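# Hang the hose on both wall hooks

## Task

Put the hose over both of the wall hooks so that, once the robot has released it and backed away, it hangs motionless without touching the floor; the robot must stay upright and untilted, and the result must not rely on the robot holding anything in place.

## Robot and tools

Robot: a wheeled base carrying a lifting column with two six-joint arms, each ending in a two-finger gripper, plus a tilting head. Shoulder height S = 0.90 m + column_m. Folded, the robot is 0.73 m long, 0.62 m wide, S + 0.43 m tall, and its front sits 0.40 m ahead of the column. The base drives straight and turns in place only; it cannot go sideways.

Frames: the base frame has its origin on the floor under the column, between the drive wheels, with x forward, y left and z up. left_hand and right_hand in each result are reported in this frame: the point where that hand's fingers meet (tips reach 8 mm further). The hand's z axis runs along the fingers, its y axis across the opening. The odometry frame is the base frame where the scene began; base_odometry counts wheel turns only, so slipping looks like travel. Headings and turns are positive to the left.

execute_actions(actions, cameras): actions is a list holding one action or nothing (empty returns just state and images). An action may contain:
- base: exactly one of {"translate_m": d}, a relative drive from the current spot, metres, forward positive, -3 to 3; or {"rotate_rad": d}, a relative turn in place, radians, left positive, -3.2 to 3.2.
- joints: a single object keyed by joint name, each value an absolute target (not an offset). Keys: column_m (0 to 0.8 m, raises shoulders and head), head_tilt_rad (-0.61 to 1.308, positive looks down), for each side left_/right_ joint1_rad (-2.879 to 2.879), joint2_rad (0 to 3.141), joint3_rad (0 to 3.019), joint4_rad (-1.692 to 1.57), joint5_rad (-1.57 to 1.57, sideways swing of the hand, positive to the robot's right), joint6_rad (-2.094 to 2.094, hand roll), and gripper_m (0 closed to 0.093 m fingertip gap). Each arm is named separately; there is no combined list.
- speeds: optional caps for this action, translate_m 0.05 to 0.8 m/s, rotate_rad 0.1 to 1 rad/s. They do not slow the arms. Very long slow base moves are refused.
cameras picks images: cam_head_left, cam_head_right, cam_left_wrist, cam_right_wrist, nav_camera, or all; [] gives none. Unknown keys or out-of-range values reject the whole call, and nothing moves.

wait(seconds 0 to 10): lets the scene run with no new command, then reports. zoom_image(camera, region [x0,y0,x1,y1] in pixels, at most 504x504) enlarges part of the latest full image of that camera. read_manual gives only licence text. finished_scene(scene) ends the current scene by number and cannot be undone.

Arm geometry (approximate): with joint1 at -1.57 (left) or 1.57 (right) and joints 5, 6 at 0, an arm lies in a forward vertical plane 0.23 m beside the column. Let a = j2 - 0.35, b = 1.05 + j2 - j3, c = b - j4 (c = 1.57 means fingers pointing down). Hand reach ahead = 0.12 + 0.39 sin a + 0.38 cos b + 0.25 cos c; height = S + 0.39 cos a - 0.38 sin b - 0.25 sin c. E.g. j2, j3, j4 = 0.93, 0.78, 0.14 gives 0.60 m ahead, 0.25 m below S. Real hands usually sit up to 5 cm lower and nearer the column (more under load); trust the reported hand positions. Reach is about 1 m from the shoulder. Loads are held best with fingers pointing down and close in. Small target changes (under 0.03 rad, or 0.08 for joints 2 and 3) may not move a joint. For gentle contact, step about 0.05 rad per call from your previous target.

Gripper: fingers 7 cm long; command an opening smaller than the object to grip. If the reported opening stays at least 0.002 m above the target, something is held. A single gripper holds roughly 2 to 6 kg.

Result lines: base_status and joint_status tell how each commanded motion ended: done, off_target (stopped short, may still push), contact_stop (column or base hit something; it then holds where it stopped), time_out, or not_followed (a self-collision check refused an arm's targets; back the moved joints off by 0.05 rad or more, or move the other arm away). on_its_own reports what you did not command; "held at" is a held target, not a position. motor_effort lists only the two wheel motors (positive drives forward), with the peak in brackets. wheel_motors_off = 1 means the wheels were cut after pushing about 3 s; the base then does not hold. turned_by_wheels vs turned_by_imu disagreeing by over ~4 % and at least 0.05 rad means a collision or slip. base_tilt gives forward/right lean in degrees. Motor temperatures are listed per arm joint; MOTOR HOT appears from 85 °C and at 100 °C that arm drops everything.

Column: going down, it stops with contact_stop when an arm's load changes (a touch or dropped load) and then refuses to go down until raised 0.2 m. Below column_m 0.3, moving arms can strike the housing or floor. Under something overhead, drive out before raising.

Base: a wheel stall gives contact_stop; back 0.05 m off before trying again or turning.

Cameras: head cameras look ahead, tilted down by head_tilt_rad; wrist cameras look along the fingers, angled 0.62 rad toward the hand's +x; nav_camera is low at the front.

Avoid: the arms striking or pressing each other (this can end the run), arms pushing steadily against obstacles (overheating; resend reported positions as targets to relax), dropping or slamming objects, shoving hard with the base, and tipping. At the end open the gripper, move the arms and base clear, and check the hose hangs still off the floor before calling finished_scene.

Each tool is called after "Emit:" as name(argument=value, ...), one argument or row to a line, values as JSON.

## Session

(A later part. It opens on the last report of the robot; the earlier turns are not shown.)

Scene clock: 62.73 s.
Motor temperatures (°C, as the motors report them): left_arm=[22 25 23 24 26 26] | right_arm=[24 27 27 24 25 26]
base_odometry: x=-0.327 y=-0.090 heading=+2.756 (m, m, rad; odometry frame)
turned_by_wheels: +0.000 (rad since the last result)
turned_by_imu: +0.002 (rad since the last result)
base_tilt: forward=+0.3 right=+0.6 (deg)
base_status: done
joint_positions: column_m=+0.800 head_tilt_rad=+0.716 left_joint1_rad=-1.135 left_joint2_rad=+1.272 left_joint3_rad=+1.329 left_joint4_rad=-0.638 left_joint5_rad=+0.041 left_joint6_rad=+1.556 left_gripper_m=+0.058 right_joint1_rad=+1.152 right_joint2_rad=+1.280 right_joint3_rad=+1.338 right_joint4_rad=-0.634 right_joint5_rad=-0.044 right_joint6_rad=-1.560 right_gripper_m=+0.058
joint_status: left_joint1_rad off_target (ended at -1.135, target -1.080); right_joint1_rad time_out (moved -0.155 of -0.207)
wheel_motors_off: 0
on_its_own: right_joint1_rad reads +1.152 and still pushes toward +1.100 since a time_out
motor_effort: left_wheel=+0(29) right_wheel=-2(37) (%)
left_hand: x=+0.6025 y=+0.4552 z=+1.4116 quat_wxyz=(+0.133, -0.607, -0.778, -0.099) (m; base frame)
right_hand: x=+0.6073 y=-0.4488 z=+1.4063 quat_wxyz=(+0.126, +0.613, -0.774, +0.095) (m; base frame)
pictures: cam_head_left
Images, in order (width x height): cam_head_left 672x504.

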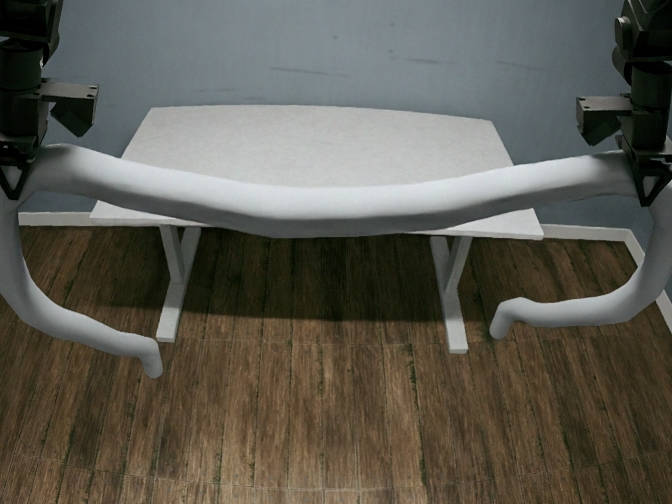

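Emit:
execute_actions(
  actions=[
    {"base":{"translate_m":-0.41},"speeds":{"translate_m":0.3},"joints":{"left_joint1_rad":-1.13,"right_joint1_rad":1.15}},
  ],
  cameras=[],
)

Emit:
execute_actions(
  actions=[
    {"base":{"rotate_rad":-1.57},"speeds":{"rotate_rad":0.4}},
  ],
  cameras=[],
)

Emit:
execute_actions(
  actions=[
    {"base":{"translate_m":1.0},"speeds":{"translate_m":0.3},"joints":{"head_tilt_rad":0.6}},
  ],
  cameras=["cam_head_left","nav_camera"],
)

Scene clock: 67.93 s.
Motor temperatures (°C, as the motors report them): left_arm=[22 25 23 24 27 26] | right_arm=[24 27 27 24 26 26]
base_odometry: x=+0.053 y=-0.244 heading=+2.756 (m, m, rad; odometry frame)
turned_by_wheels: +0.000 (rad since the last result)
turned_by_imu: +0.002 (rad since the last result)
base_tilt: forward=+0.3 right=+0.5 (deg)
base_status: done
joint_positions: column_m=+0.800 head_tilt_rad=+0.716 left_joint1_rad=-1.172 left_joint2_rad=+1.275 left_joint3_rad=+1.333 left_joint4_rad=-0.633 left_joint5_rad=+0.027 left_joint6_rad=+1.556 left_gripper_m=+0.058 right_joint1_rad=+1.176 right_joint2_rad=+1.280 right_joint3_rad=+1.338 right_joint4_rad=-0.632 right_joint5_rad=-0.031 right_joint6_rad=-1.560 right_gripper_m=+0.058
joint_status: all done
wheel_motors_off: 0
motor_effort: left_wheel=+0(27) right_wheel=-1(27) (%)
left_hand: x=+0.6080 y=+0.4395 z=+1.4046 quat_wxyz=(+0.126, -0.615, -0.772, -0.094) (m; base frame)
right_hand: x=+0.6097 y=-0.4384 z=+1.4023 quat_wxyz=(+0.124, +0.618, -0.771, +0.092) (m; base frame)
pictures: none
No camera images: the call's "cameras" was empty. Leave "cameras" out to get every camera's image.

Scene clock: 72.97 s.
Motor temperatures (°C, as the motors report them): left_arm=[22 25 24 24 27 26] | right_arm=[24 28 27 24 26 26]
base_odometry: x=+0.053 y=-0.244 heading=+1.187 (m, m, rad; odometry frame)
turned_by_wheels: -1.569 (rad since the last result)
turned_by_imu: -1.559 (rad since the last result)
base_tilt: forward=+0.3 right=+0.5 (deg)
base_status: done
joint_positions: column_m=+0.800 head_tilt_rad=+0.716 left_joint1_rad=-1.166 left_joint2_rad=+1.275 left_joint3_rad=+1.333 left_joint4_rad=-0.633 left_joint5_rad=+0.029 left_joint6_rad=+1.556 left_gripper_m=+0.058 right_joint1_rad=+1.176 right_joint2_rad=+1.280 right_joint3_rad=+1.338 right_joint4_rad=-0.634 right_joint5_rad=-0.027 right_joint6_rad=-1.560 right_gripper_m=+0.058
joint_status: not commanded
wheel_motors_off: 0
motor_effort: left_wheel=+1(48) right_wheel=-5(41) (%)
left_hand: x=+0.6071 y=+0.4424 z=+1.4053 quat_wxyz=(+0.128, -0.614, -0.773, -0.095) (m; base frame)
right_hand: x=+0.6093 y=-0.4387 z=+1.4024 quat_wxyz=(+0.125, +0.618, -0.771, +0.092) (m; base frame)
pictures: none
No camera images: the call's "cameras" was empty. Leave "cameras" out to get every camera's image.

Scene clock: 77.73 s.
Motor temperatures (°C, as the motors report them): left_arm=[22 25 24 24 27 26] | right_arm=[24 28 27 24 26 26]
base_odometry: x=+0.428 y=+0.683 heading=+1.187 (m, m, rad; odometry frame)
turned_by_wheels: +0.000 (rad since the last result)
turned_by_imu: -0.002 (rad since the last result)
base_tilt: forward=+0.3 right=+0.5 (deg)
base_status: done
joint_positions: column_m=+0.800 head_tilt_rad=+0.617 left_joint1_rad=-1.166 left_joint2_rad=+1.276 left_joint3_rad=+1.332 left_joint4_rad=-0.633 left_joint5_rad=+0.028 left_joint6_rad=+1.556 left_gripper_m=+0.058 right_joint1_rad=+1.176 right_joint2_rad=+1.280 right_joint3_rad=+1.338 right_joint4_rad=-0.634 right_joint5_rad=-0.029 right_joint6_rad=-1.560 right_gripper_m=+0.058
joint_status: all done
wheel_motors_off: 0
motor_effort: left_wheel=-1(49) right_wheel=+2(38) (%)
left_hand: x=+0.6063 y=+0.4425 z=+1.4049 quat_wxyz=(+0.128, -0.614, -0.773, -0.095) (m; base frame)
right_hand: x=+0.6094 y=-0.4385 z=+1.4023 quat_wxyz=(+0.125, +0.618, -0.771, +0.092) (m; base frame)
pictures: cam_head_left, nav_camera
Images, in order (width x height): cam_head_left 672x504, nav_camera 672x504.

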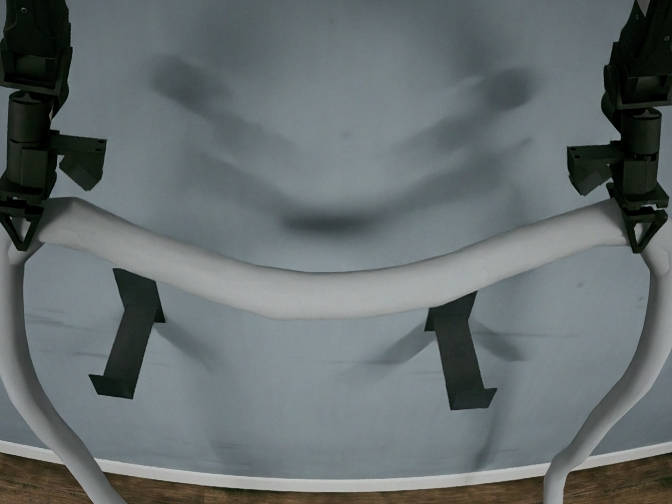

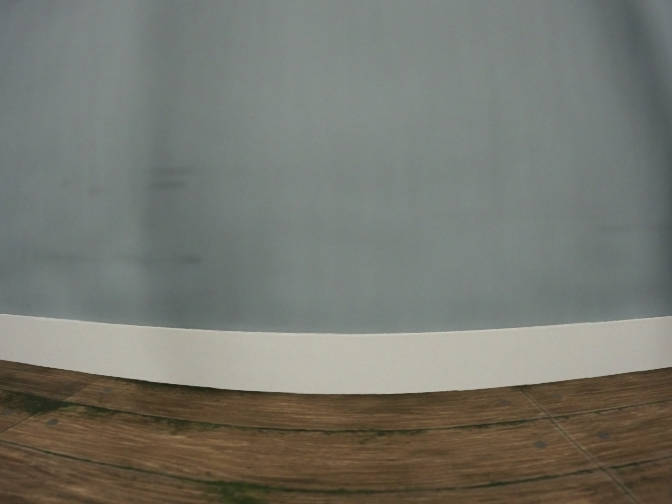

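Emit:
execute_actions(
  actions=[
    {"base":{"translate_m":0.2},"speeds":{"translate_m":0.15},"joints":{"head_tilt_rad":0.85}},
  ],
  cameras=["cam_head_left","cam_left_wrist","cam_right_wrist"],
)

Scene clock: 80.77 s.
Motor temperatures (°C, as the motors report them): left_arm=[22 26 24 24 27 26] | right_arm=[24 28 27 24 26 26]
base_odometry: x=+0.502 y=+0.869 heading=+1.186 (m, m, rad; odometry frame)
turned_by_wheels: +0.000 (rad since the last result)
turned_by_imu: -0.001 (rad since the last result)
base_tilt: forward=+0.3 right=+0.7 (deg)
base_status: done
joint_positions: column_m=+0.800 head_tilt_rad=+0.852 left_joint1_rad=-1.165 left_joint2_rad=+1.277 left_joint3_rad=+1.314 left_joint4_rad=-0.632 left_joint5_rad=+0.029 left_joint6_rad=+1.556 left_gripper_m=+0.058 right_joint1_rad=+1.176 right_joint2_rad=+1.286 right_joint3_rad=+1.281 right_joint4_rad=-0.643 right_joint5_rad=-0.029 right_joint6_rad=-1.560 right_gripper_m=+0.058
joint_status: all done
wheel_motors_off: 0
motor_effort: left_wheel=+4(32) right_wheel=+5(28) (%)
left_hand: x=+0.5961 y=+0.4419 z=+1.4007 quat_wxyz=(+0.134, -0.612, -0.774, -0.088) (m; base frame)
right_hand: x=+0.5731 y=-0.4358 z=+1.3894 quat_wxyz=(+0.147, +0.612, -0.774, +0.065) (m; base frame)
pictures: cam_head_left, cam_left_wrist, cam_right_wrist
Images, in order (width x height): cam_head_left 672x504, cam_left_wrist 504x504, cam_right_wrist 504x504.

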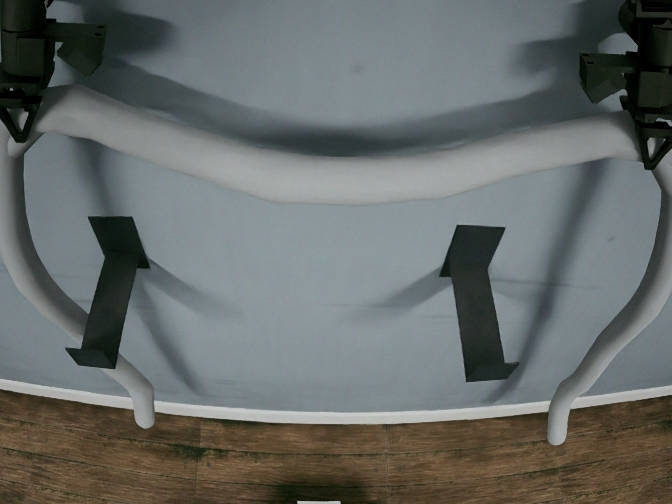

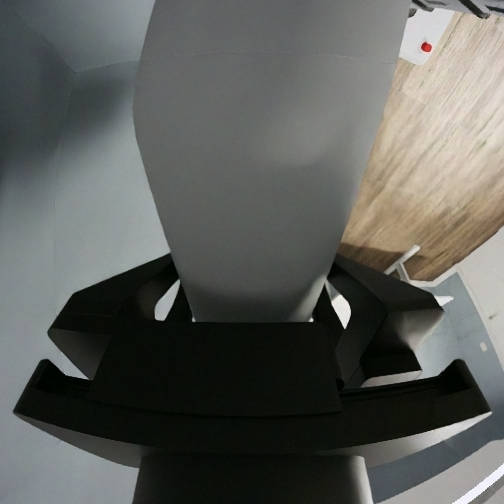

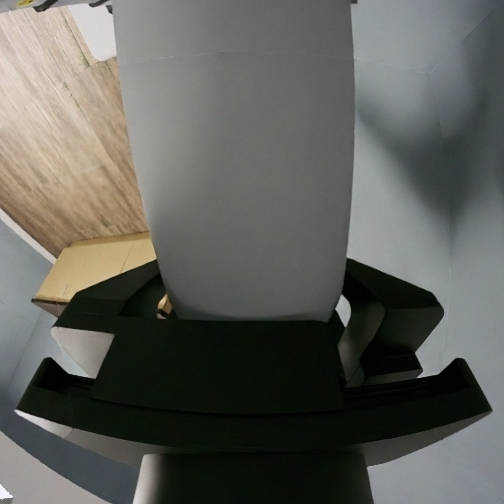

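Emit:
execute_actions(
  actions=[
    {"base":{"translate_m":-0.07},"speeds":{"translate_m":0.1},"joints":{"column_m":0.6,"right_joint3_rad":1.338,"right_joint4_rad":-0.632}},
  ],
  cameras=["cam_head_left"],
)

Scene clock: 84.90 s.
Motor temperatures (°C, as the motors report them): left_arm=[22 26 24 24 27 26] | right_arm=[24 28 28 24 27 26]
base_odometry: x=+0.476 y=+0.804 heading=+1.187 (m, m, rad; odometry frame)
turned_by_wheels: +0.000 (rad since the last result)
turned_by_imu: +0.001 (rad since the last result)
base_tilt: forward=+0.3 right=+0.6 (deg)
base_status: done
joint_positions: column_m=+0.600 head_tilt_rad=+0.852 left_joint1_rad=-1.165 left_joint2_rad=+1.277 left_joint3_rad=+1.327 left_joint4_rad=-0.632 left_joint5_rad=+0.029 left_joint6_rad=+1.556 left_gripper_m=+0.058 right_joint1_rad=+1.176 right_joint2_rad=+1.285 right_joint3_rad=+1.291 right_joint4_rad=-0.637 right_joint5_rad=-0.032 right_joint6_rad=-1.560 right_gripper_m=+0.058
joint_status: all done
wheel_motors_off: 0
motor_effort: left_wheel=+1(28) right_wheel=-3(28) (%)
left_hand: x=+0.6036 y=+0.4426 z=+1.2035 quat_wxyz=(+0.130, -0.613, -0.774, -0.093) (m; base frame)
right_hand: x=+0.5802 y=-0.4362 z=+1.1913 quat_wxyz=(+0.141, +0.614, -0.774, +0.070) (m; base frame)
pictures: cam_head_left
Images, in order (width x height): cam_head_left 672x504.

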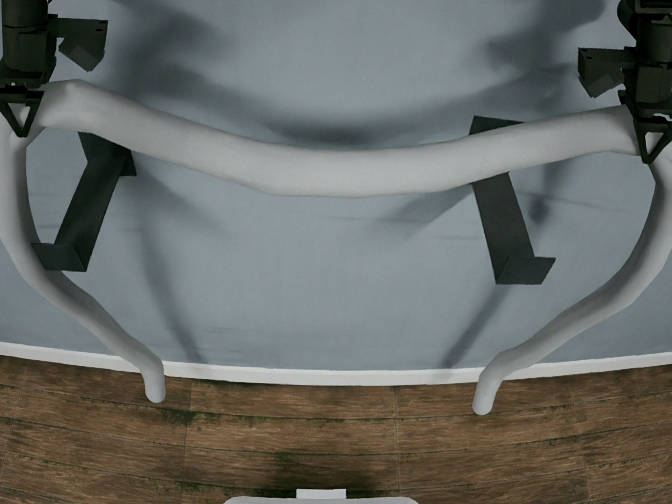

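Emit:
execute_actions(
  actions=[
    {"joints":{"column_m":0.47}},
  ],
  cameras=["cam_head_left"],
)

Scene clock: 87.70 s.
Motor temperatures (°C, as the motors report them): left_arm=[22 26 24 24 27 26] | right_arm=[24 28 28 24 27 26]
base_odometry: x=+0.476 y=+0.804 heading=+1.187 (m, m, rad; odometry frame)
turned_by_wheels: +0.000 (rad since the last result)
turned_by_imu: +0.000 (rad since the last result)
base_tilt: forward=+0.3 right=+0.6 (deg)
base_status: not commanded
joint_positions: column_m=+0.470 head_tilt_rad=+0.852 left_joint1_rad=-1.165 left_joint2_rad=+1.277 left_joint3_rad=+1.327 left_joint4_rad=-0.632 left_joint5_rad=+0.029 left_joint6_rad=+1.556 left_gripper_m=+0.058 right_joint1_rad=+1.176 right_joint2_rad=+1.285 right_joint3_rad=+1.291 right_joint4_rad=-0.637 right_joint5_rad=-0.031 right_joint6_rad=-1.560 right_gripper_m=+0.058
joint_status: all done
wheel_motors_off: 0
motor_effort: left_wheel=+1(1) right_wheel=+0(3) (%)
left_hand: x=+0.6036 y=+0.4426 z=+1.0735 quat_wxyz=(+0.130, -0.613, -0.774, -0.093) (m; base frame)
right_hand: x=+0.5802 y=-0.4363 z=+1.0613 quat_wxyz=(+0.141, +0.614, -0.774, +0.070) (m; base frame)
pictures: cam_head_left
Images, in order (width x height): cam_head_left 672x504.

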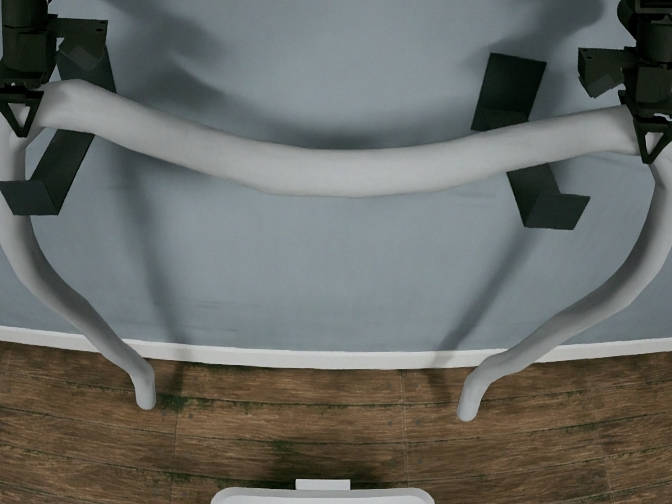

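Nearly resting. A bit lower, then release.

Emit:
execute_actions(
  actions=[
    {"joints":{"column_m":0.43}},
  ],
  cameras=[],
)

Emit:
execute_actions(
  actions=[
    {"joints":{"left_gripper_m":0.093,"right_gripper_m":0.093}},
  ],
  cameras=["cam_head_left"],
)

Emit:
execute_actions(
  actions=[
    {"joints":{"column_m":0.65}},
  ],
  cameras=[],
)

Emit:
execute_actions(
  actions=[
    {"base":{"translate_m":-0.8},"joints":{"head_tilt_rad":0.5}},
  ],
  cameras=["cam_head_left","nav_camera"],
)

Scene clock: 89.73 s.
Motor temperatures (°C, as the motors report them): left_arm=[22 26 24 24 27 26] | right_arm=[24 28 28 24 27 26]
base_odometry: x=+0.476 y=+0.804 heading=+1.187 (m, m, rad; odometry frame)
turned_by_wheels: +0.000 (rad since the last result)
turned_by_imu: +0.000 (rad since the last result)
base_tilt: forward=+0.3 right=+0.5 (deg)
base_status: not commanded
joint_positions: column_m=+0.430 head_tilt_rad=+0.852 left_joint1_rad=-1.164 left_joint2_rad=+1.277 left_joint3_rad=+1.327 left_joint4_rad=-0.632 left_joint5_rad=+0.020 left_joint6_rad=+1.556 left_gripper_m=+0.058 right_joint1_rad=+1.176 right_joint2_rad=+1.285 right_joint3_rad=+1.291 right_joint4_rad=-0.637 right_joint5_rad=-0.031 right_joint6_rad=-1.560 right_gripper_m=+0.058
joint_status: all done
wheel_motors_off: 0
motor_effort: left_wheel=+1(1) right_wheel=-1(2) (%)
left_hand: x=+0.6032 y=+0.4446 z=+1.0342 quat_wxyz=(+0.134, -0.613, -0.773, -0.096) (m; base frame)
right_hand: x=+0.5802 y=-0.4363 z=+1.0213 quat_wxyz=(+0.141, +0.614, -0.774, +0.070) (m; base frame)
pictures: none
No camera images: the call's "cameras" was empty. Leave "cameras" out to get every camera's image.

Scene clock: 90.57 s.
Motor temperatures (°C, as the motors report them): left_arm=[22 26 24 24 27 26] | right_arm=[24 28 28 24 27 26]
base_odometry: x=+0.476 y=+0.804 heading=+1.187 (m, m, rad; odometry frame)
turned_by_wheels: +0.000 (rad since the last result)
turned_by_imu: +0.000 (rad since the last result)
base_tilt: forward=+0.3 right=+0.6 (deg)
base_status: not commanded
joint_positions: column_m=+0.430 head_tilt_rad=+0.852 left_joint1_rad=-1.132 left_joint2_rad=+1.262 left_joint3_rad=+1.337 left_joint4_rad=-0.632 left_joint5_rad=+0.003 left_joint6_rad=+1.556 left_gripper_m=+0.093 right_joint1_rad=+1.165 right_joint2_rad=+1.256 right_joint3_rad=+1.306 right_joint4_rad=-0.637 right_joint5_rad=-0.002 right_joint6_rad=-1.560 right_gripper_m=+0.093
joint_status: all done
wheel_motors_off: 0
motor_effort: left_wheel=+1(1) right_wheel=+0(0) (%)
left_hand: x=+0.6097 y=+0.4627 z=+1.0512 quat_wxyz=(+0.142, -0.605, -0.774, -0.121) (m; base frame)
right_hand: x=+0.5964 y=-0.4441 z=+1.0412 quat_wxyz=(+0.142, +0.613, -0.771, +0.099) (m; base frame)
pictures: cam_head_left
Images, in order (width x height): cam_head_left 672x504.

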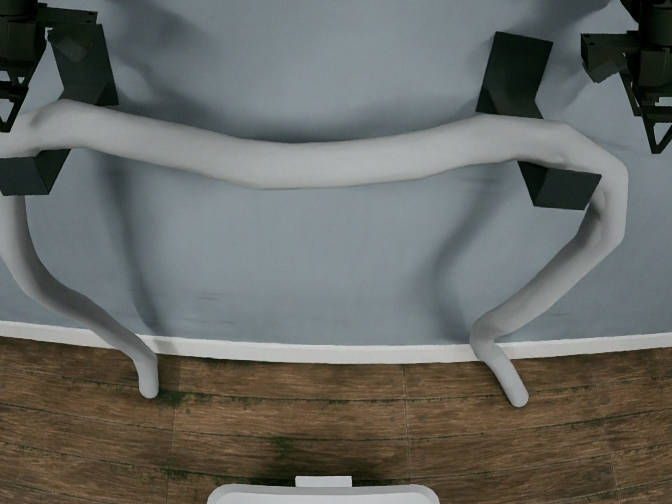

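Scene clock: 94.03 s.
Motor temperatures (°C, as the motors report them): left_arm=[22 26 24 24 27 26] | right_arm=[24 28 28 24 26 26]
base_odometry: x=+0.476 y=+0.804 heading=+1.187 (m, m, rad; odometry frame)
turned_by_wheels: +0.000 (rad since the last result)
turned_by_imu: +0.000 (rad since the last result)
base_tilt: forward=+0.3 right=+0.6 (deg)
base_status: not commanded
joint_positions: column_m=+0.650 head_tilt_rad=+0.852 left_joint1_rad=-1.132 left_joint2_rad=+1.262 left_joint3_rad=+1.338 left_joint4_rad=-0.632 left_joint5_rad=+0.003 left_joint6_rad=+1.556 left_gripper_m=+0.093 right_joint1_rad=+1.165 right_joint2_rad=+1.256 right_joint3_rad=+1.306 right_joint4_rad=-0.637 right_joint5_rad=-0.002 right_joint6_rad=-1.560 right_gripper_m=+0.093
joint_status: all done
wheel_motors_off: 0
motor_effort: left_wheel=+1(1) right_wheel=+0(1) (%)
left_hand: x=+0.6100 y=+0.4627 z=+1.2713 quat_wxyz=(+0.142, -0.605, -0.774, -0.121) (m; base frame)
right_hand: x=+0.5964 y=-0.4441 z=+1.2610 quat_wxyz=(+0.142, +0.613, -0.771, +0.099) (m; base frame)
pictures: none
No camera images: the call's "cameras" was empty. Leave "cameras" out to get every camera's image.

Scene clock: 97.43 s.
Motor temperatures (°C, as the motors report them): left_arm=[22 26 24 24 27 26] | right_arm=[24 28 28 24 26 26]
base_odometry: x=+0.176 y=+0.062 heading=+1.186 (m, m, rad; odometry frame)
turned_by_wheels: -0.001 (rad since the last result)
turned_by_imu: +0.002 (rad since the last result)
base_tilt: forward=+0.3 right=+0.6 (deg)
base_status: done
joint_positions: column_m=+0.650 head_tilt_rad=+0.518 left_joint1_rad=-1.132 left_joint2_rad=+1.260 left_joint3_rad=+1.341 left_joint4_rad=-0.632 left_joint5_rad=+0.003 left_joint6_rad=+1.556 left_gripper_m=+0.093 right_joint1_rad=+1.164 right_joint2_rad=+1.255 right_joint3_rad=+1.308 right_joint4_rad=-0.636 right_joint5_rad=-0.002 right_joint6_rad=-1.560 right_gripper_m=+0.093
joint_status: all done
wheel_motors_off: 0
motor_effort: left_wheel=+0(40) right_wheel=+1(45) (%)
left_hand: x=+0.6126 y=+0.4627 z=+1.2729 quat_wxyz=(+0.140, -0.606, -0.773, -0.123) (m; base frame)
right_hand: x=+0.5982 y=-0.4452 z=+1.2623 quat_wxyz=(+0.141, +0.613, -0.771, +0.101) (m; base frame)
pictures: cam_head_left, nav_camera
Images, in order (width x height): cam_head_left 672x504, nav_camera 672x504.

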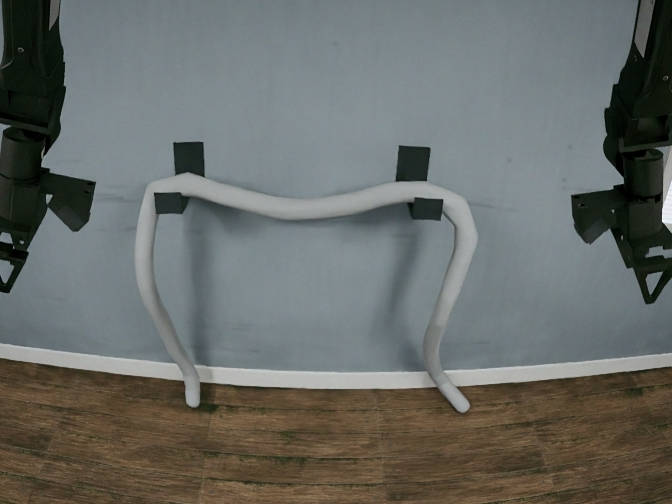

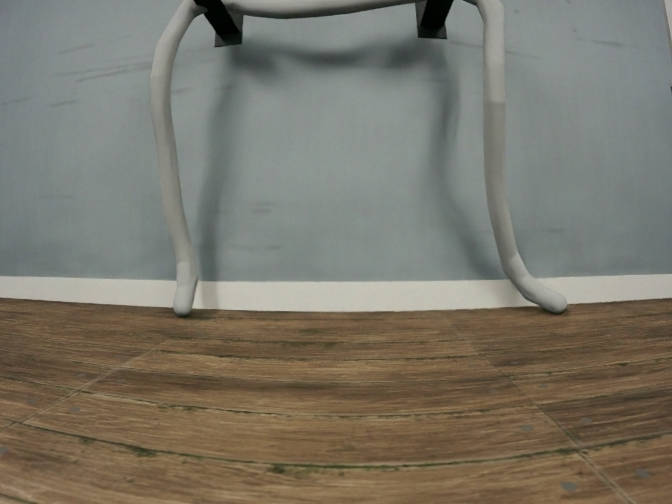

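Emit:
execute_actions(
  actions=[
    {"base":{"translate_m":0.7},"speeds":{"translate_m":0.4},"joints":{"column_m":0.55,"head_tilt_rad":0.85,"left_joint1_rad":-1.88,"right_joint1_rad":1.4,"right_joint2_rad":0.9,"right_joint3_rad":0.4,"right_joint4_rad":-0.95}},
  ],
  cameras=["cam_head_left","cam_left_wrist"],
)

Scene clock: 102.47 s.
Motor temperatures (°C, as the motors report them): left_arm=[22 26 24 24 27 26] | right_arm=[24 28 27 24 26 26]
base_odometry: x=+0.439 y=+0.711 heading=+1.185 (m, m, rad; odometry frame)
turned_by_wheels: -0.001 (rad since the last result)
turned_by_imu: -0.002 (rad since the last result)
base_tilt: forward=+0.3 right=+0.5 (deg)
base_status: done
joint_positions: column_m=+0.550 head_tilt_rad=+0.852 left_joint1_rad=-1.887 left_joint2_rad=+1.259 left_joint3_rad=+1.343 left_joint4_rad=-0.632 left_joint5_rad=+0.000 left_joint6_rad=+1.556 left_gripper_m=+0.093 right_joint1_rad=+1.407 right_joint2_rad=+0.906 right_joint3_rad=+0.398 right_joint4_rad=-0.946 right_joint5_rad=-0.002 right_joint6_rad=-1.560 right_gripper_m=+0.093
joint_status: all done
wheel_motors_off: 0
motor_effort: left_wheel=-1(45) right_wheel=+2(27) (%)
left_hand: x=+0.6260 y=+0.0501 z=+1.1521 quat_wxyz=(-0.086, -0.750, -0.647, +0.105) (m; base frame)
right_hand: x=+0.1355 y=-0.2585 z=+1.2520 quat_wxyz=(+0.349, +0.577, -0.682, -0.283) (m; base frame)
pictures: cam_head_left, cam_left_wrist
Images, in order (width x height): cam_head_left 672x504, cam_left_wrist 504x504.

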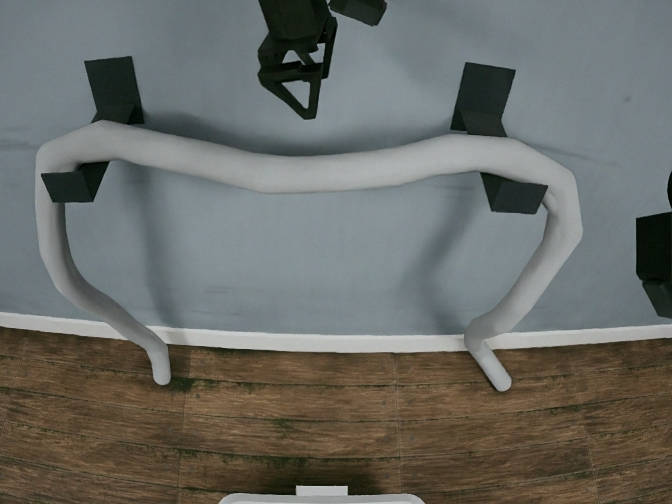

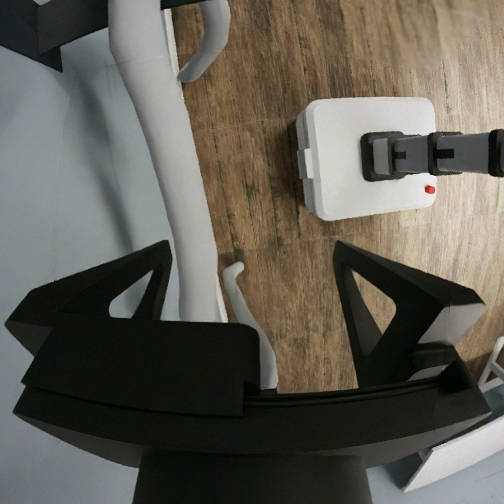

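Emit:
execute_actions(
  actions=[
    {"base":{"translate_m":0.035},"speeds":{"translate_m":0.1},"joints":{"column_m":0.46}},
  ],
  cameras=["cam_head_left","cam_left_wrist"],
)

Scene clock: 105.10 s.
Motor temperatures (°C, as the motors report them): left_arm=[22 26 24 24 26 26] | right_arm=[24 27 27 24 26 26]
base_odometry: x=+0.452 y=+0.743 heading=+1.185 (m, m, rad; odometry frame)
turned_by_wheels: +0.000 (rad since the last result)
turned_by_imu: +0.000 (rad since the last result)
base_tilt: forward=+0.3 right=+0.5 (deg)
base_status: done
joint_positions: column_m=+0.460 head_tilt_rad=+0.852 left_joint1_rad=-1.886 left_joint2_rad=+1.259 left_joint3_rad=+1.345 left_joint4_rad=-0.632 left_joint5_rad=+0.000 left_joint6_rad=+1.556 left_gripper_m=+0.093 right_joint1_rad=+1.407 right_joint2_rad=+0.905 right_joint3_rad=+0.401 right_joint4_rad=-0.946 right_joint5_rad=-0.002 right_joint6_rad=-1.560 right_gripper_m=+0.093
joint_status: all done
wheel_motors_off: 0
motor_effort: left_wheel=+0(31) right_wheel=+1(27) (%)
left_hand: x=+0.6274 y=+0.0507 z=+1.0627 quat_wxyz=(-0.087, -0.750, -0.647, +0.104) (m; base frame)
right_hand: x=+0.1374 y=-0.2588 z=+1.1615 quat_wxyz=(+0.348, +0.578, -0.682, -0.281) (m; base frame)
pictures: cam_head_left, cam_left_wrist
Images, in order (width x height): cam_head_left 672x504, cam_left_wrist 504x504.

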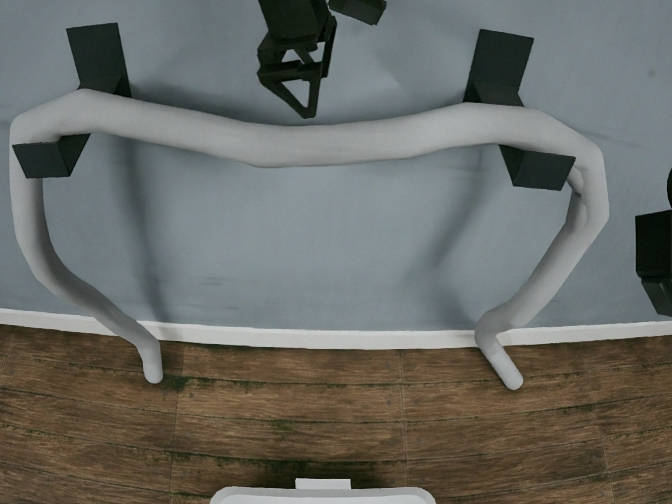

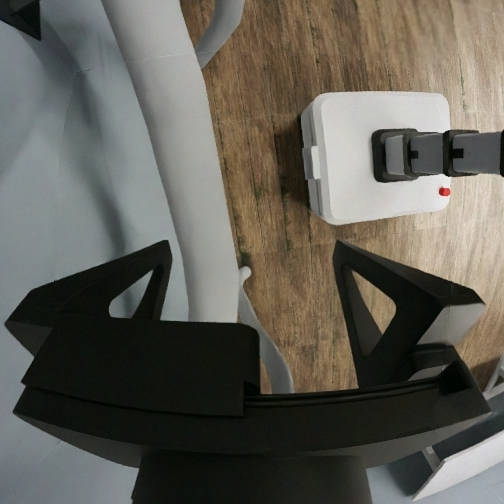

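Emit:
execute_actions(
  actions=[
    {"base":{"translate_m":0.02},"speeds":{"translate_m":0.1},"joints":{"column_m":0.37}},
  ],
  cameras=["cam_head_left","cam_left_wrist"],
)

Scene clock: 107.20 s.
Motor temperatures (°C, as the motors report them): left_arm=[22 26 24 24 26 26] | right_arm=[24 27 27 24 26 26]
base_odometry: x=+0.460 y=+0.762 heading=+1.185 (m, m, rad; odometry frame)
turned_by_wheels: +0.000 (rad since the last result)
turned_by_imu: +0.000 (rad since the last result)
base_tilt: forward=+0.3 right=+0.6 (deg)
base_status: done
joint_positions: column_m=+0.370 head_tilt_rad=+0.852 left_joint1_rad=-1.884 left_joint2_rad=+1.256 left_joint3_rad=+1.348 left_joint4_rad=-0.632 left_joint5_rad=+0.000 left_joint6_rad=+1.556 left_gripper_m=+0.093 right_joint1_rad=+1.407 right_joint2_rad=+0.902 right_joint3_rad=+0.401 right_joint4_rad=-0.946 right_joint5_rad=-0.002 right_joint6_rad=-1.560 right_gripper_m=+0.093
joint_status: all done
wheel_motors_off: 0
motor_effort: left_wheel=+0(28) right_wheel=-1(28) (%)
left_hand: x=+0.6302 y=+0.0517 z=+0.9747 quat_wxyz=(-0.089, -0.750, -0.648, +0.102) (m; base frame)
right_hand: x=+0.1379 y=-0.2588 z=+1.0715 quat_wxyz=(+0.347, +0.579, -0.683, -0.281) (m; base frame)
pictures: cam_head_left, cam_left_wrist
Images, in order (width x height): cam_head_left 672x504, cam_left_wrist 504x504.

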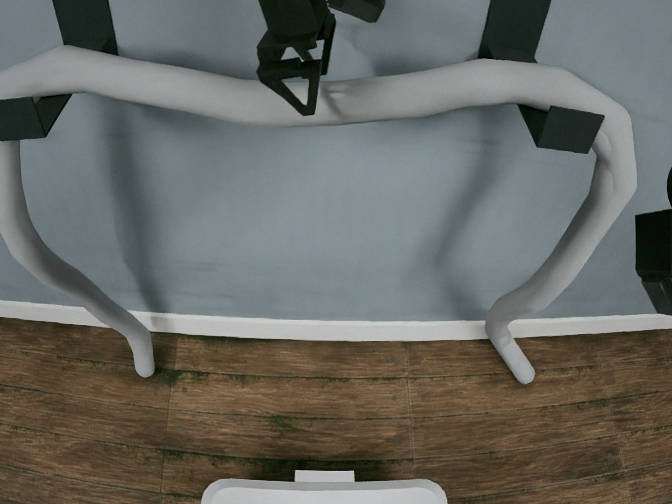

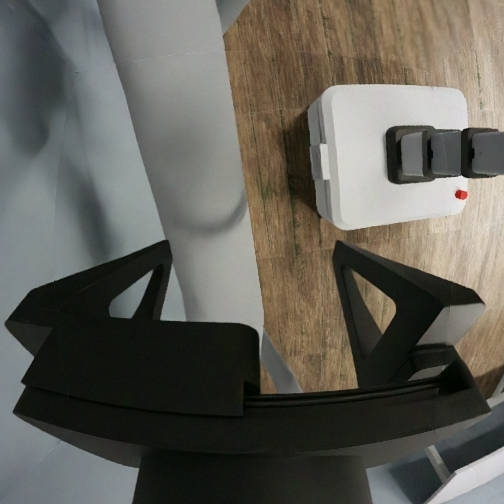

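Emit:
execute_actions(
  actions=[
    {"joints":{"column_m":0.35}},
  ],
  cameras=[],
)

Emit:
execute_actions(
  actions=[
    {"joints":{"left_gripper_m":0.02}},
  ],
  cameras=[],
)

Emit:
execute_actions(
  actions=[
    {"joints":{"column_m":0.2,"head_tilt_rad":0.7}},
  ],
  cameras=["cam_head_left"],
)

Emit:
execute_actions(
  actions=[
    {"joints":{"left_joint2_rad":1.5,"left_joint3_rad":1.47,"left_joint4_rad":-0.5}},
  ],
  cameras=["cam_head_left","nav_camera"],
)

Scene clock: 109.90 s.
Motor temperatures (°C, as the motors report them): left_arm=[22 26 24 24 26 26] | right_arm=[24 27 27 24 25 26]
base_odometry: x=+0.460 y=+0.762 heading=+1.185 (m, m, rad; odometry frame)
turned_by_wheels: +0.000 (rad since the last result)
turned_by_imu: +0.000 (rad since the last result)
base_tilt: forward=+0.3 right=+0.6 (deg)
base_status: not commanded
joint_positions: column_m=+0.350 head_tilt_rad=+0.852 left_joint1_rad=-1.884 left_joint2_rad=+1.256 left_joint3_rad=+1.348 left_joint4_rad=-0.632 left_joint5_rad=+0.000 left_joint6_rad=+1.557 left_gripper_m=+0.093 right_joint1_rad=+1.407 right_joint2_rad=+0.902 right_joint3_rad=+0.401 right_joint4_rad=-0.946 right_joint5_rad=-0.002 right_joint6_rad=-1.560 right_gripper_m=+0.093
joint_status: all done
wheel_motors_off: 0
motor_effort: left_wheel=+0(1) right_wheel=+1(0) (%)
left_hand: x=+0.6302 y=+0.0517 z=+0.9547 quat_wxyz=(-0.089, -0.750, -0.648, +0.102) (m; base frame)
right_hand: x=+0.1379 y=-0.2588 z=+1.0515 quat_wxyz=(+0.347, +0.579, -0.683, -0.281) (m; base frame)
pictures: none
No camera images: the call's "cameras" was empty. Leave "cameras" out to get every camera's image.

Scene clock: 110.57 s.
Motor temperatures (°C, as the motors report them): left_arm=[22 26 24 24 26 26] | right_arm=[24 27 27 24 25 26]
base_odometry: x=+0.460 y=+0.762 heading=+1.185 (m, m, rad; odometry frame)
turned_by_wheels: +0.000 (rad since the last result)
turned_by_imu: +0.000 (rad since the last result)
base_tilt: forward=+0.3 right=+0.6 (deg)
base_status: not commanded
joint_positions: column_m=+0.350 head_tilt_rad=+0.852 left_joint1_rad=-1.884 left_joint2_rad=+1.256 left_joint3_rad=+1.348 left_joint4_rad=-0.632 left_joint5_rad=+0.000 left_joint6_rad=+1.557 left_gripper_m=+0.020 right_joint1_rad=+1.407 right_joint2_rad=+0.902 right_joint3_rad=+0.401 right_joint4_rad=-0.946 right_joint5_rad=-0.002 right_joint6_rad=-1.560 right_gripper_m=+0.093
joint_status: all done
wheel_motors_off: 0
motor_effort: left_wheel=+0(1) right_wheel=+2(0) (%)
left_hand: x=+0.6302 y=+0.0517 z=+0.9547 quat_wxyz=(-0.089, -0.750, -0.648, +0.102) (m; base frame)
right_hand: x=+0.1379 y=-0.2588 z=+1.0515 quat_wxyz=(+0.347, +0.579, -0.683, -0.281) (m; base frame)
pictures: none
No camera images: the call's "cameras" was empty. Leave "cameras" out to get every camera's image.

Scene clock: 113.10 s.
Motor temperatures (°C, as the motors report them): left_arm=[22 26 24 24 26 26] | right_arm=[24 27 27 24 25 26]
base_odometry: x=+0.460 y=+0.762 heading=+1.185 (m, m, rad; odometry frame)
turned_by_wheels: +0.000 (rad since the last result)
turned_by_imu: +0.000 (rad since the last result)
base_tilt: forward=+0.3 right=+0.7 (deg)
base_status: not commanded
joint_positions: column_m=+0.200 head_tilt_rad=+0.717 left_joint1_rad=-1.889 left_joint2_rad=+1.192 left_joint3_rad=+1.362 left_joint4_rad=-0.632 left_joint5_rad=+0.007 left_joint6_rad=+1.557 left_gripper_m=+0.020 right_joint1_rad=+1.407 right_joint2_rad=+0.902 right_joint3_rad=+0.401 right_joint4_rad=-0.946 right_joint5_rad=-0.002 right_joint6_rad=-1.560 right_gripper_m=+0.093
joint_status: all done
wheel_motors_off: 0
motor_effort: left_wheel=+0(1) right_wheel=+1(2) (%)
left_hand: x=+0.6573 y=+0.0541 z=+0.8421 quat_wxyz=(-0.122, -0.746, -0.650, +0.081) (m; base frame)
right_hand: x=+0.1379 y=-0.2588 z=+0.9015 quat_wxyz=(+0.347, +0.579, -0.683, -0.281) (m; base frame)
pictures: cam_head_left
Images, in order (width x height): cam_head_left 672x504.

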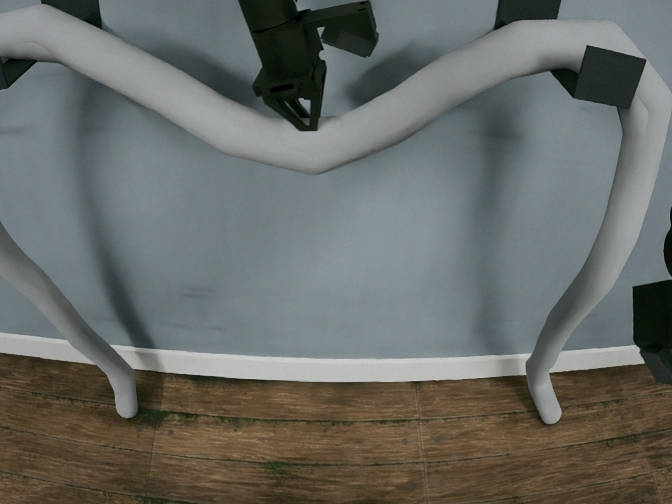

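Scene clock: 114.37 s.
Motor temperatures (°C, as the motors report them): left_arm=[22 26 24 24 26 26] | right_arm=[24 27 27 24 25 26]
base_odometry: x=+0.460 y=+0.762 heading=+1.185 (m, m, rad; odometry frame)
turned_by_wheels: +0.000 (rad since the last result)
turned_by_imu: +0.000 (rad since the last result)
base_tilt: forward=+0.2 right=+0.6 (deg)
base_status: not commanded
joint_positions: column_m=+0.200 head_tilt_rad=+0.717 left_joint1_rad=-1.885 left_joint2_rad=+1.450 left_joint3_rad=+1.475 left_joint4_rad=-0.518 left_joint5_rad=+0.004 left_joint6_rad=+1.557 left_gripper_m=+0.020 right_joint1_rad=+1.407 right_joint2_rad=+0.902 right_joint3_rad=+0.401 right_joint4_rad=-0.946 right_joint5_rad=-0.002 right_joint6_rad=-1.560 right_gripper_m=+0.093
joint_status: all done
wheel_motors_off: 0
motor_effort: left_wheel=+4(5) right_wheel=+0(5) (%)
left_hand: x=+0.6582 y=+0.0256 z=+0.7311 quat_wxyz=(-0.108, -0.748, -0.649, +0.088) (m; base frame)
right_hand: x=+0.1379 y=-0.2588 z=+0.9015 quat_wxyz=(+0.347, +0.579, -0.683, -0.281) (m; base frame)
pictures: cam_head_left, nav_camera
Images, in order (width x height): cam_head_left 672x504, nav_camera 672x504.

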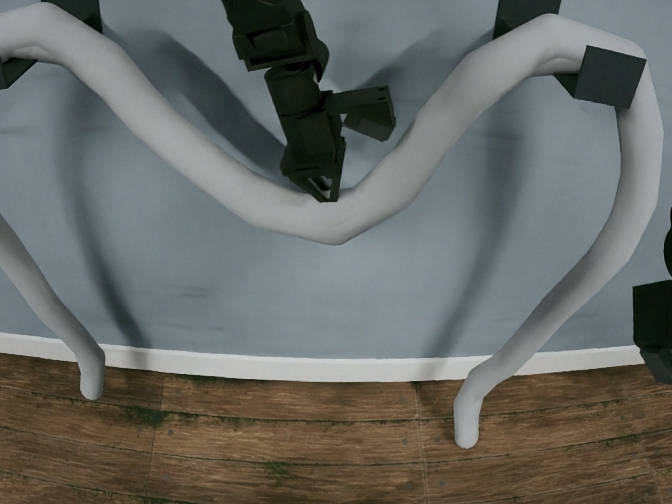

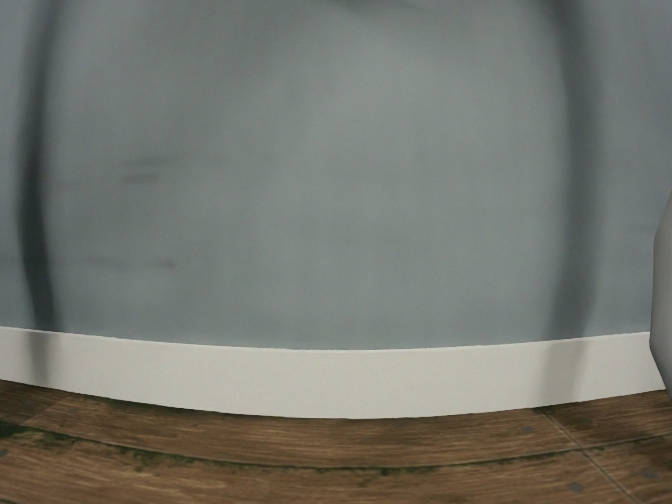

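Emit:
execute_actions(
  actions=[
    {"joints":{"left_joint2_rad":1.75,"left_joint3_rad":1.61,"left_joint4_rad":-0.38}},
  ],
  cameras=["cam_head_left"],
)

Emit:
execute_actions(
  actions=[
    {"joints":{"column_m":0.5}},
  ],
  cameras=[],
)

Emit:
execute_actions(
  actions=[
    {"base":{"translate_m":-0.9},"joints":{"head_tilt_rad":0.5}},
  ],
  cameras=["cam_head_left","nav_camera"],
)

Scene clock: 116.57 s.
Motor temperatures (°C, as the motors report them): left_arm=[22 26 24 24 26 26] | right_arm=[24 27 26 24 25 26]
base_odometry: x=+0.460 y=+0.762 heading=+1.185 (m, m, rad; odometry frame)
turned_by_wheels: +0.000 (rad since the last result)
turned_by_imu: +0.000 (rad since the last result)
base_tilt: forward=+0.3 right=+0.6 (deg)
base_status: not commanded
joint_positions: column_m=+0.200 head_tilt_rad=+0.717 left_joint1_rad=-1.922 left_joint2_rad=+1.662 left_joint3_rad=+1.623 left_joint4_rad=-0.394 left_joint5_rad=+0.021 left_joint6_rad=+1.557 left_gripper_m=+0.020 right_joint1_rad=+1.407 right_joint2_rad=+0.902 right_joint3_rad=+0.401 right_joint4_rad=-0.946 right_joint5_rad=-0.002 right_joint6_rad=-1.560 right_gripper_m=+0.093
joint_status: all done
wheel_motors_off: 0
motor_effort: left_wheel=+3(4) right_wheel=+0(4) (%)
left_hand: x=+0.6735 y=-0.0297 z=+0.6563 quat_wxyz=(-0.148, -0.747, -0.642, +0.087) (m; base frame)
right_hand: x=+0.1379 y=-0.2588 z=+0.9015 quat_wxyz=(+0.347, +0.579, -0.683, -0.281) (m; base frame)
pictures: cam_head_left
Images, in order (width x height): cam_head_left 672x504.

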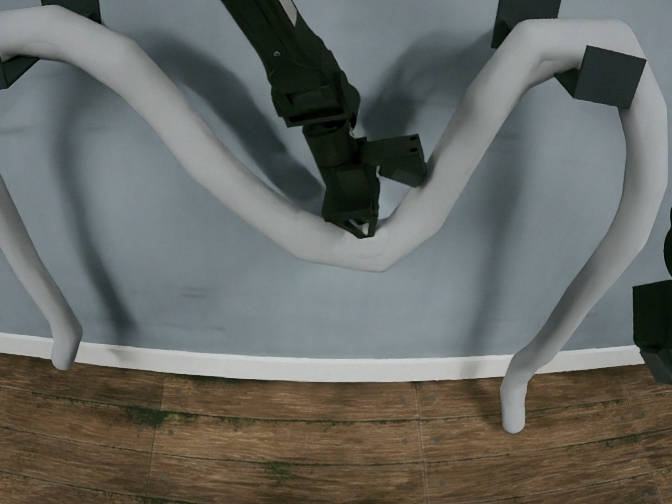

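Scene clock: 121.07 s.
Motor temperatures (°C, as the motors report them): left_arm=[22 26 23 24 26 26] | right_arm=[24 27 26 24 25 26]
base_odometry: x=+0.460 y=+0.762 heading=+1.185 (m, m, rad; odometry frame)
turned_by_wheels: +0.000 (rad since the last result)
turned_by_imu: +0.000 (rad since the last result)
base_tilt: forward=+0.3 right=+0.6 (deg)
base_status: not commanded
joint_positions: column_m=+0.500 head_tilt_rad=+0.716 left_joint1_rad=-1.888 left_joint2_rad=+1.735 left_joint3_rad=+1.609 left_joint4_rad=-0.394 left_joint5_rad=+0.003 left_joint6_rad=+1.557 left_gripper_m=+0.020 right_joint1_rad=+1.407 right_joint2_rad=+0.902 right_joint3_rad=+0.401 right_joint4_rad=-0.946 right_joint5_rad=-0.002 right_joint6_rad=-1.560 right_gripper_m=+0.093
joint_status: all done
wheel_motors_off: 0
motor_effort: left_wheel=+2(3) right_wheel=-1(2) (%)
left_hand: x=+0.6327 y=-0.0075 z=+0.9062 quat_wxyz=(-0.098, -0.749, -0.648, +0.097) (m; base frame)
right_hand: x=+0.1379 y=-0.2588 z=+1.2014 quat_wxyz=(+0.347, +0.579, -0.683, -0.281) (m; base frame)
pictures: none
No camera images: the call's "cameras" was empty. Leave "cameras" out to get every camera's image.

Scene clock: 124.47 s.
Motor temperatures (°C, as the motors report them): left_arm=[22 26 23 24 26 26] | right_arm=[24 27 26 24 25 26]
base_odometry: x=+0.121 y=-0.072 heading=+1.184 (m, m, rad; odometry frame)
turned_by_wheels: -0.001 (rad since the last result)
turned_by_imu: +0.002 (rad since the last result)
base_tilt: forward=+0.3 right=+0.6 (deg)
base_status: done
joint_positions: column_m=+0.500 head_tilt_rad=+0.518 left_joint1_rad=-1.886 left_joint2_rad=+1.739 left_joint3_rad=+1.604 left_joint4_rad=-0.392 left_joint5_rad=+0.003 left_joint6_rad=+1.557 left_gripper_m=+0.020 right_joint1_rad=+1.407 right_joint2_rad=+0.902 right_joint3_rad=+0.398 right_joint4_rad=-0.946 right_joint5_rad=-0.002 right_joint6_rad=-1.560 right_gripper_m=+0.093
joint_status: all done
wheel_motors_off: 0
motor_effort: left_wheel=-2(41) right_wheel=-1(49) (%)
left_hand: x=+0.6281 y=-0.0062 z=+0.9028 quat_wxyz=(-0.095, -0.749, -0.648, +0.099) (m; base frame)
right_hand: x=+0.1363 y=-0.2586 z=+1.2019 quat_wxyz=(+0.348, +0.578, -0.682, -0.282) (m; base frame)
pictures: cam_head_left, nav_camera
Images, in order (width x height): cam_head_left 672x504, nav_camera 672x504.

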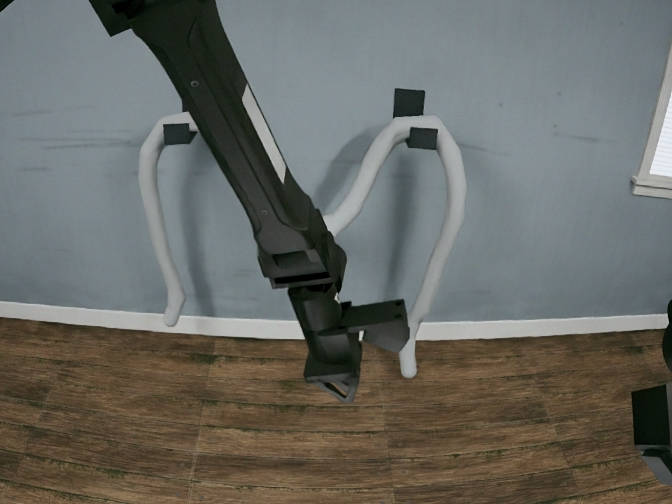

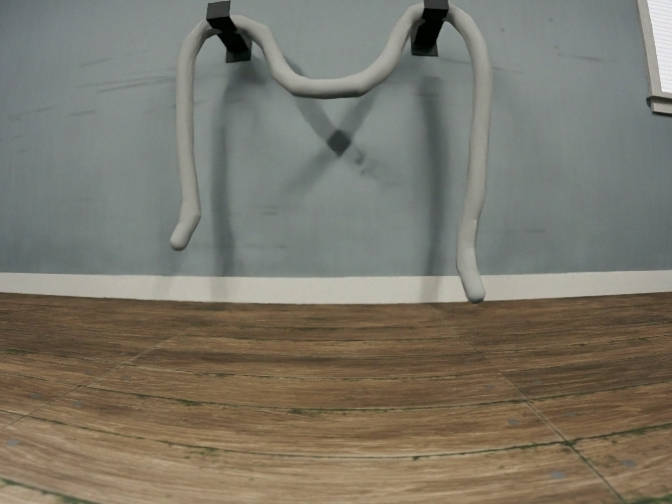

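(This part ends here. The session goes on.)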